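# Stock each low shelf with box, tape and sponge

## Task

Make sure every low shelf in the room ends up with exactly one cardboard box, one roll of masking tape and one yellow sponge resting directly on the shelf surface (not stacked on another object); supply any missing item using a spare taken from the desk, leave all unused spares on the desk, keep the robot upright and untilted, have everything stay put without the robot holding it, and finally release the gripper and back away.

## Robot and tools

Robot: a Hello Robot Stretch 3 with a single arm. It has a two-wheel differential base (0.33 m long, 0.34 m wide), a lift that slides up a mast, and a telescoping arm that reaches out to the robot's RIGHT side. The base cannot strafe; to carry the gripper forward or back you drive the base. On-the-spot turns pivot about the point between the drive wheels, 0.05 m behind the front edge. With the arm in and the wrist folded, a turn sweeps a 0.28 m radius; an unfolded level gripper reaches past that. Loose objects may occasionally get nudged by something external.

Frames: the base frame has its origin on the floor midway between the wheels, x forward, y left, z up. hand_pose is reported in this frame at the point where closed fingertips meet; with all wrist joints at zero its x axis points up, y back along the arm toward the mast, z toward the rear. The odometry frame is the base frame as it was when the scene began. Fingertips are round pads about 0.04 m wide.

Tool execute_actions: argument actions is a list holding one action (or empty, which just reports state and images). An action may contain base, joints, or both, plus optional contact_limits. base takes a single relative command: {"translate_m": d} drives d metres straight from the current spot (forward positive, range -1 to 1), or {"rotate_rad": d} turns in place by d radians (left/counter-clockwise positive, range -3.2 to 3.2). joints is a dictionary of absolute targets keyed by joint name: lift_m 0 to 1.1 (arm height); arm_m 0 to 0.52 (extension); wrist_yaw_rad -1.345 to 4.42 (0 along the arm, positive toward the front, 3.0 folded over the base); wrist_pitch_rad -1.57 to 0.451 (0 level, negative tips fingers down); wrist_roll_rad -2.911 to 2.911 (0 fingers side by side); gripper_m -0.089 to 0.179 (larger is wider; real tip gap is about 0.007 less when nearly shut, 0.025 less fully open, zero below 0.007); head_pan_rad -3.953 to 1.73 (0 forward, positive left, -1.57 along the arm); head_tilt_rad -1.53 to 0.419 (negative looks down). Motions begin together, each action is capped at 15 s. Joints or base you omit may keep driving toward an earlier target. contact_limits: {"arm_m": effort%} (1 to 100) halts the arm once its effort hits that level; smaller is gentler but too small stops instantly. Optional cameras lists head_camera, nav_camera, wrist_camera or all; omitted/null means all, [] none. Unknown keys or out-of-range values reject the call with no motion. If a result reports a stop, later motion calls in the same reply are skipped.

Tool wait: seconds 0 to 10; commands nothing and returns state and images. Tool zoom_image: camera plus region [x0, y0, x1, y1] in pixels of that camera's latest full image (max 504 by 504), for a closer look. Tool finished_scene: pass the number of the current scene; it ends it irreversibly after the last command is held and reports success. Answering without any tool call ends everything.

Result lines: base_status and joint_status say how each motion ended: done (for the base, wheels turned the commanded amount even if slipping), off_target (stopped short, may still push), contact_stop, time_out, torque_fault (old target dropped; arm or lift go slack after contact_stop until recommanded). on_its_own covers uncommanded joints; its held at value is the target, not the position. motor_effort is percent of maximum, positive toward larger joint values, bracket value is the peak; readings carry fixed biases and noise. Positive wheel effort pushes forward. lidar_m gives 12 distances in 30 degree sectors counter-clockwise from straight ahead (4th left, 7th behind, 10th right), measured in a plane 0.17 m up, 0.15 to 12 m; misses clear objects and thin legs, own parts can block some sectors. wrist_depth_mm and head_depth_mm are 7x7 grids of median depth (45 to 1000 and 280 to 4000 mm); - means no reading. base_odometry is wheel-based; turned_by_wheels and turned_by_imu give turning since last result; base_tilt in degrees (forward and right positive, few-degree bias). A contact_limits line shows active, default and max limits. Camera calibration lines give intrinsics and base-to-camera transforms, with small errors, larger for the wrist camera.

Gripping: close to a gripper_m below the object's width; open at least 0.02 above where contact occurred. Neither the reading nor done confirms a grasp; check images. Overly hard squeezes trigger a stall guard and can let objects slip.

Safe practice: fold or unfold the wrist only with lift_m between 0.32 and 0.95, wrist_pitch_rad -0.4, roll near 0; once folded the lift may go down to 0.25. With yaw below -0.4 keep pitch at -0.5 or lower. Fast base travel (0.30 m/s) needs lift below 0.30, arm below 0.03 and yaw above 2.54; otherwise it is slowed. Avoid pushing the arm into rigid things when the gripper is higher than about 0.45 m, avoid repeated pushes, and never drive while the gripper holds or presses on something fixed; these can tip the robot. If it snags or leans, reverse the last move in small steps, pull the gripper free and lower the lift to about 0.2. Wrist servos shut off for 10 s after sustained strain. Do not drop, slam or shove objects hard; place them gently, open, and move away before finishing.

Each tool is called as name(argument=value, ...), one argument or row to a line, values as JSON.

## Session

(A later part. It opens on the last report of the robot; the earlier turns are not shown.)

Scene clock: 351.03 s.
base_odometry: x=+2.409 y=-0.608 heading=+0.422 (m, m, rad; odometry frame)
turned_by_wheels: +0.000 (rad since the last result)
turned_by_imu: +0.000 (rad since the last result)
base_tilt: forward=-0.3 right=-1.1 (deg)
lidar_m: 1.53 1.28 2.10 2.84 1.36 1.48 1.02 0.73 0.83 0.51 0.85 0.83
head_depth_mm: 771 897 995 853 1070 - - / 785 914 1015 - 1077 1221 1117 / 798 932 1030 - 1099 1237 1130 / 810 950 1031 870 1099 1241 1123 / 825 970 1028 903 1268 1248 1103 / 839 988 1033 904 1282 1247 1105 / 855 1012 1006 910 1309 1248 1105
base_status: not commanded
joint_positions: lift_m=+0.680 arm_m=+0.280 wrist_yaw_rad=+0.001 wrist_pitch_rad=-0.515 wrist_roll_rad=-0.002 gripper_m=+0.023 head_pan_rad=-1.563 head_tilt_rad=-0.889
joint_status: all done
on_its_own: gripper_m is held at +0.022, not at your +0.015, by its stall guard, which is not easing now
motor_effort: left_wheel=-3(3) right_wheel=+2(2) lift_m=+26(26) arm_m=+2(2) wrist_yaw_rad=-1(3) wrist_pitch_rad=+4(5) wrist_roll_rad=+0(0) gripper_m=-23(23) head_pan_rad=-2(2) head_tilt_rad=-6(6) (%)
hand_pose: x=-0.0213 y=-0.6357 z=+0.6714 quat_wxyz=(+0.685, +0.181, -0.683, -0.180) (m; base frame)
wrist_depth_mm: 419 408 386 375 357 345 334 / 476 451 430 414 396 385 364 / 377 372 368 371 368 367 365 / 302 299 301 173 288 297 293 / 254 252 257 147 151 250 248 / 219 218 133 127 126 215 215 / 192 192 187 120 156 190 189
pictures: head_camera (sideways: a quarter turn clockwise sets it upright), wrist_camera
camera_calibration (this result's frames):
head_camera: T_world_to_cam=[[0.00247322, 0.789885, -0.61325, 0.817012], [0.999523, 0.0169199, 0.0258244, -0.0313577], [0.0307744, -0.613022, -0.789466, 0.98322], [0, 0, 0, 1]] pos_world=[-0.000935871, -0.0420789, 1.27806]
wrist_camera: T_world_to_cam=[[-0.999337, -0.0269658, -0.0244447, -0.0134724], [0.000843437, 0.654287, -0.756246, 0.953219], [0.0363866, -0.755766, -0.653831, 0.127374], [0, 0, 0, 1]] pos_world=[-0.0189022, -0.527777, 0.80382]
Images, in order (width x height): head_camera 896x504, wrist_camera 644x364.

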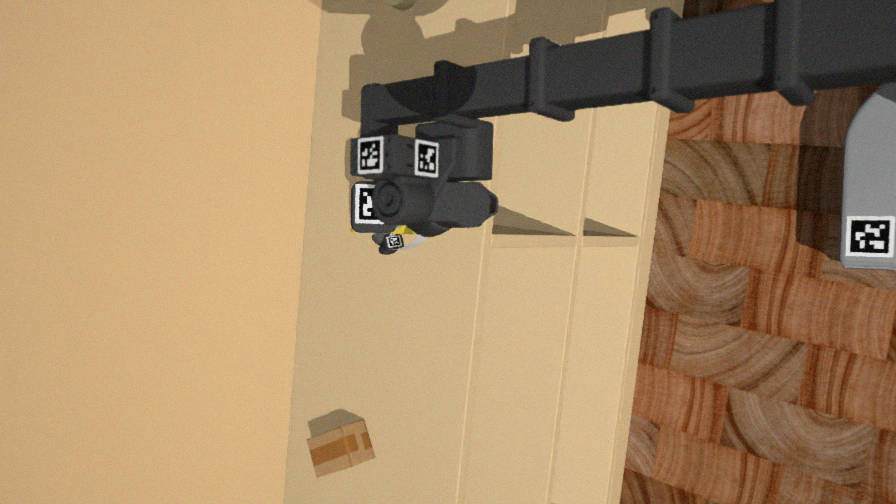

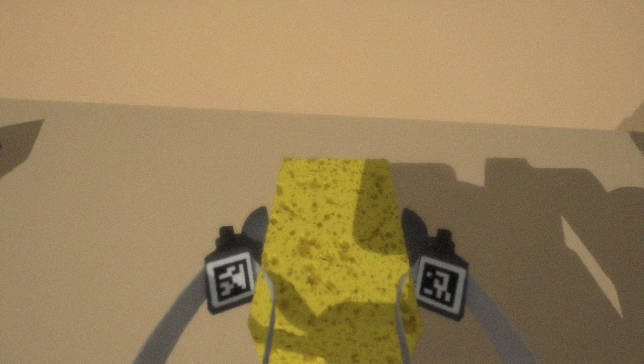

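execute_actions(
  actions=[
    {"joints":{"lift_m":0.644,"arm_m":0.30}},
  ],
  cameras=[],
)

execute_actions(
  actions=[
    {"joints":{"gripper_m":0.11}},
  ],
  cameras=["wrist_camera"],
)

execute_actions(
  actions=[
    {"joints":{"arm_m":0.0,"lift_m":0.66,"head_pan_rad":-0.9,"head_tilt_rad":-0.7}},
  ],
  cameras=["nav_camera","wrist_camera"],
)

Scene clock: 355.40 s.
base_odometry: x=+2.409 y=-0.608 heading=+0.422 (m, m, rad; odometry frame)
turned_by_wheels: +0.000 (rad since the last result)
turned_by_imu: +0.000 (rad since the last result)
base_tilt: forward=-0.3 right=-1.1 (deg)
lidar_m: 1.53 1.29 2.10 2.84 1.36 1.48 1.02 0.73 0.83 0.52 0.85 0.83
head_depth_mm: 771 895 994 853 1071 1214 - / 785 914 1013 - 1071 1218 1121 / 799 933 1026 - 1095 1241 1128 / 809 947 1031 871 1099 1238 1120 / 824 967 1030 903 1267 1243 1106 / 840 990 1030 906 1278 1244 1103 / 856 1013 1006 906 1308 1242 1107
base_status: not commanded
joint_positions: lift_m=+0.644 arm_m=+0.300 wrist_yaw_rad=+0.001 wrist_pitch_rad=-0.514 wrist_roll_rad=-0.002 gripper_m=+0.023 head_pan_rad=-1.563 head_tilt_rad=-0.889
joint_status: all done
on_its_own: gripper_m is held at +0.022, not at your +0.015, by its stall guard, which is not easing now
motor_effort: left_wheel=-3(3) right_wheel=+2(2) lift_m=+21(23) arm_m=+3(3) wrist_yaw_rad=+0(1) wrist_pitch_rad=+4(5) wrist_roll_rad=+0(0) gripper_m=-22(22) head_pan_rad=-3(3) head_tilt_rad=-6(6) (%)
hand_pose: x=-0.0213 y=-0.6558 z=+0.6358 quat_wxyz=(+0.685, +0.181, -0.683, -0.180) (m; base frame)
wrist_depth_mm: 402 382 371 356 339 327 314 / 430 419 396 386 377 358 346 / 307 305 303 299 297 299 298 / 248 246 244 174 236 241 242 / 207 207 210 146 151 204 202 / 178 177 132 126 126 176 175 / 156 156 152 120 140 154 154
pictures: none
No camera images: the call's "cameras" was empty. Leave "cameras" out to get every camera's image.

Scene clock: 356.77 s.
base_odometry: x=+2.409 y=-0.608 heading=+0.422 (m, m, rad; odometry frame)
turned_by_wheels: +0.000 (rad since the last result)
turned_by_imu: +0.000 (rad since the last result)
base_tilt: forward=-0.3 right=-1.1 (deg)
lidar_m: 1.53 1.29 2.10 2.84 1.37 1.48 1.02 0.73 0.83 0.52 0.85 0.83
head_depth_mm: 773 898 994 855 1072 1216 - / 783 912 1014 - 1075 1217 1118 / 797 931 1024 - 1096 1240 1125 / 810 947 1028 871 1098 1242 1122 / 826 967 1029 906 1273 1243 1108 / 838 989 1032 906 1278 1239 1107 / 855 1011 1009 905 1307 1252 1105
base_status: not commanded
joint_positions: lift_m=+0.644 arm_m=+0.300 wrist_yaw_rad=+0.001 wrist_pitch_rad=-0.513 wrist_roll_rad=-0.002 gripper_m=+0.110 head_pan_rad=-1.563 head_tilt_rad=-0.889
joint_status: all done
motor_effort: left_wheel=-3(3) right_wheel=+2(2) lift_m=+22(21) arm_m=+2(3) wrist_yaw_rad=+0(2) wrist_pitch_rad=+4(4) wrist_roll_rad=+0(0) gripper_m=+0(94) head_pan_rad=-4(3) head_tilt_rad=-6(6) (%)
hand_pose: x=-0.0214 y=-0.6560 z=+0.6361 quat_wxyz=(+0.685, +0.180, -0.683, -0.179) (m; base frame)
wrist_depth_mm: 410 385 371 359 339 327 313 / 427 413 400 387 371 357 343 / 307 307 301 302 300 300 299 / 248 247 244 173 234 244 242 / 206 207 208 147 156 207 203 / 178 181 168 127 129 180 175 / 156 157 152 122 131 151 153
pictures: wrist_camera
camera_calibration (this result's frames):
wrist_camera: T_world_to_cam=[[-0.999346, -0.0266787, -0.0243914, -0.0147994], [0.0010651, 0.652736, -0.757585, 0.93965], [0.0361325, -0.757115, -0.652281, 0.0870806], [0, 0, 0, 1]] pos_world=[-0.0189369, -0.547808, 0.768304]
Images, in order (width x height): wrist_camera 644x364.

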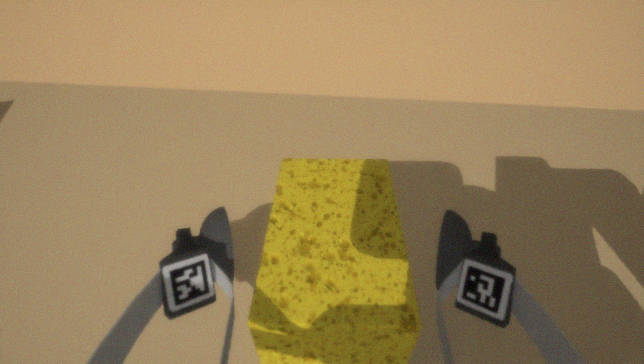

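Scene clock: 360.20 s.
base_odometry: x=+2.409 y=-0.608 heading=+0.422 (m, m, rad; odometry frame)
turned_by_wheels: +0.000 (rad since the last result)
turned_by_imu: +0.000 (rad since the last result)
base_tilt: forward=-0.3 right=-1.1 (deg)
lidar_m: 1.54 1.29 2.10 2.85 1.37 1.48 1.02 0.73 0.83 0.52 0.85 0.83
head_depth_mm: 856 941 1044 1036 836 965 1082 / 931 1031 1158 996 889 1051 1130 / 1023 1142 1279 1042 1112 1260 1160 / 1133 1286 1487 1073 1240 1314 1156 / 1269 1467 1724 1884 1567 1346 1160 / 1436 1647 1872 1988 1608 1349 1161 / 1406 1543 1718 1874 1616 1353 1160
base_status: not commanded
joint_positions: lift_m=+0.660 arm_m=+0.001 wrist_yaw_rad=+0.000 wrist_pitch_rad=-0.514 wrist_roll_rad=-0.002 gripper_m=+0.110 head_pan_rad=-0.907 head_tilt_rad=-0.705
joint_status: all done
motor_effort: left_wheel=-2(3) right_wheel=+2(2) lift_m=+26(29) arm_m=-3(6) wrist_yaw_rad=-1(1) wrist_pitch_rad=+4(4) wrist_roll_rad=+0(0) gripper_m=+0(0) head_pan_rad=+3(32) head_tilt_rad=+2(21) (%)
hand_pose: x=-0.0215 y=-0.3573 z=+0.6516 quat_wxyz=(+0.685, +0.180, -0.683, -0.180) (m; base frame)
wrist_depth_mm: 647 598 633 623 593 574 564 / 450 442 439 383 434 437 403 / 361 355 335 332 332 332 329 / 662 704 694 625 662 655 622 / 586 582 594 558 574 583 572 / 695 768 647 511 494 506 495 / 725 729 702 696 686 685 599
pictures: nav_camera (sideways: a quarter turn counterclockwise sets it upright), wrist_camera
camera_calibration (this result's frames):
nav_camera: T_world_to_cam=[[0.446035, -0.519625, 0.728727, -0.914539], [-0.763441, -0.645842, 0.00675947, 0.0445581], [0.46713, -0.559355, -0.684771, 0.845318], [0, 0, 0, 1]] pos_world=[0.0470603, 0.0263931, 1.245]
wrist_camera: T_world_to_cam=[[-0.999355, -0.0263349, -0.0244224, -0.00637481], [0.00127026, 0.653639, -0.756805, 0.756182], [0.0358938, -0.756348, -0.653184, 0.32424], [0, 0, 0, 1]] pos_world=[-0.0189695, -0.2492, 0.783915]
Images, in order (width x height): nav_camera 672x504, wrist_camera 644x364.

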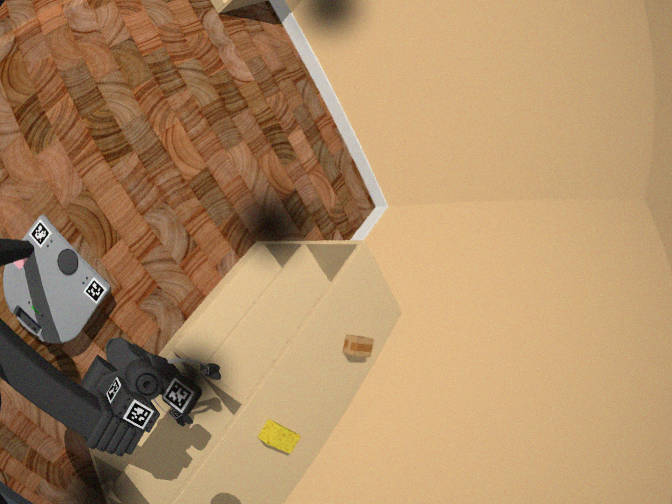

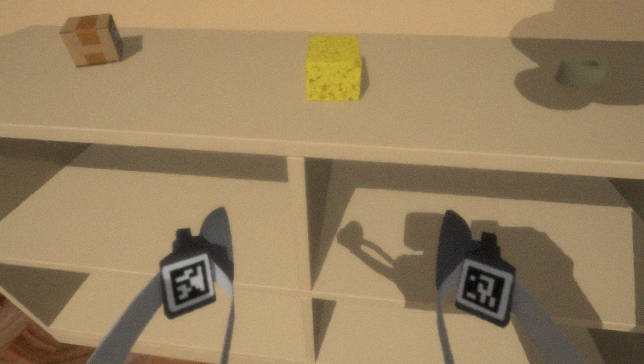

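finished_scene(
  scene=1,
)

The scene is finished: the task was done.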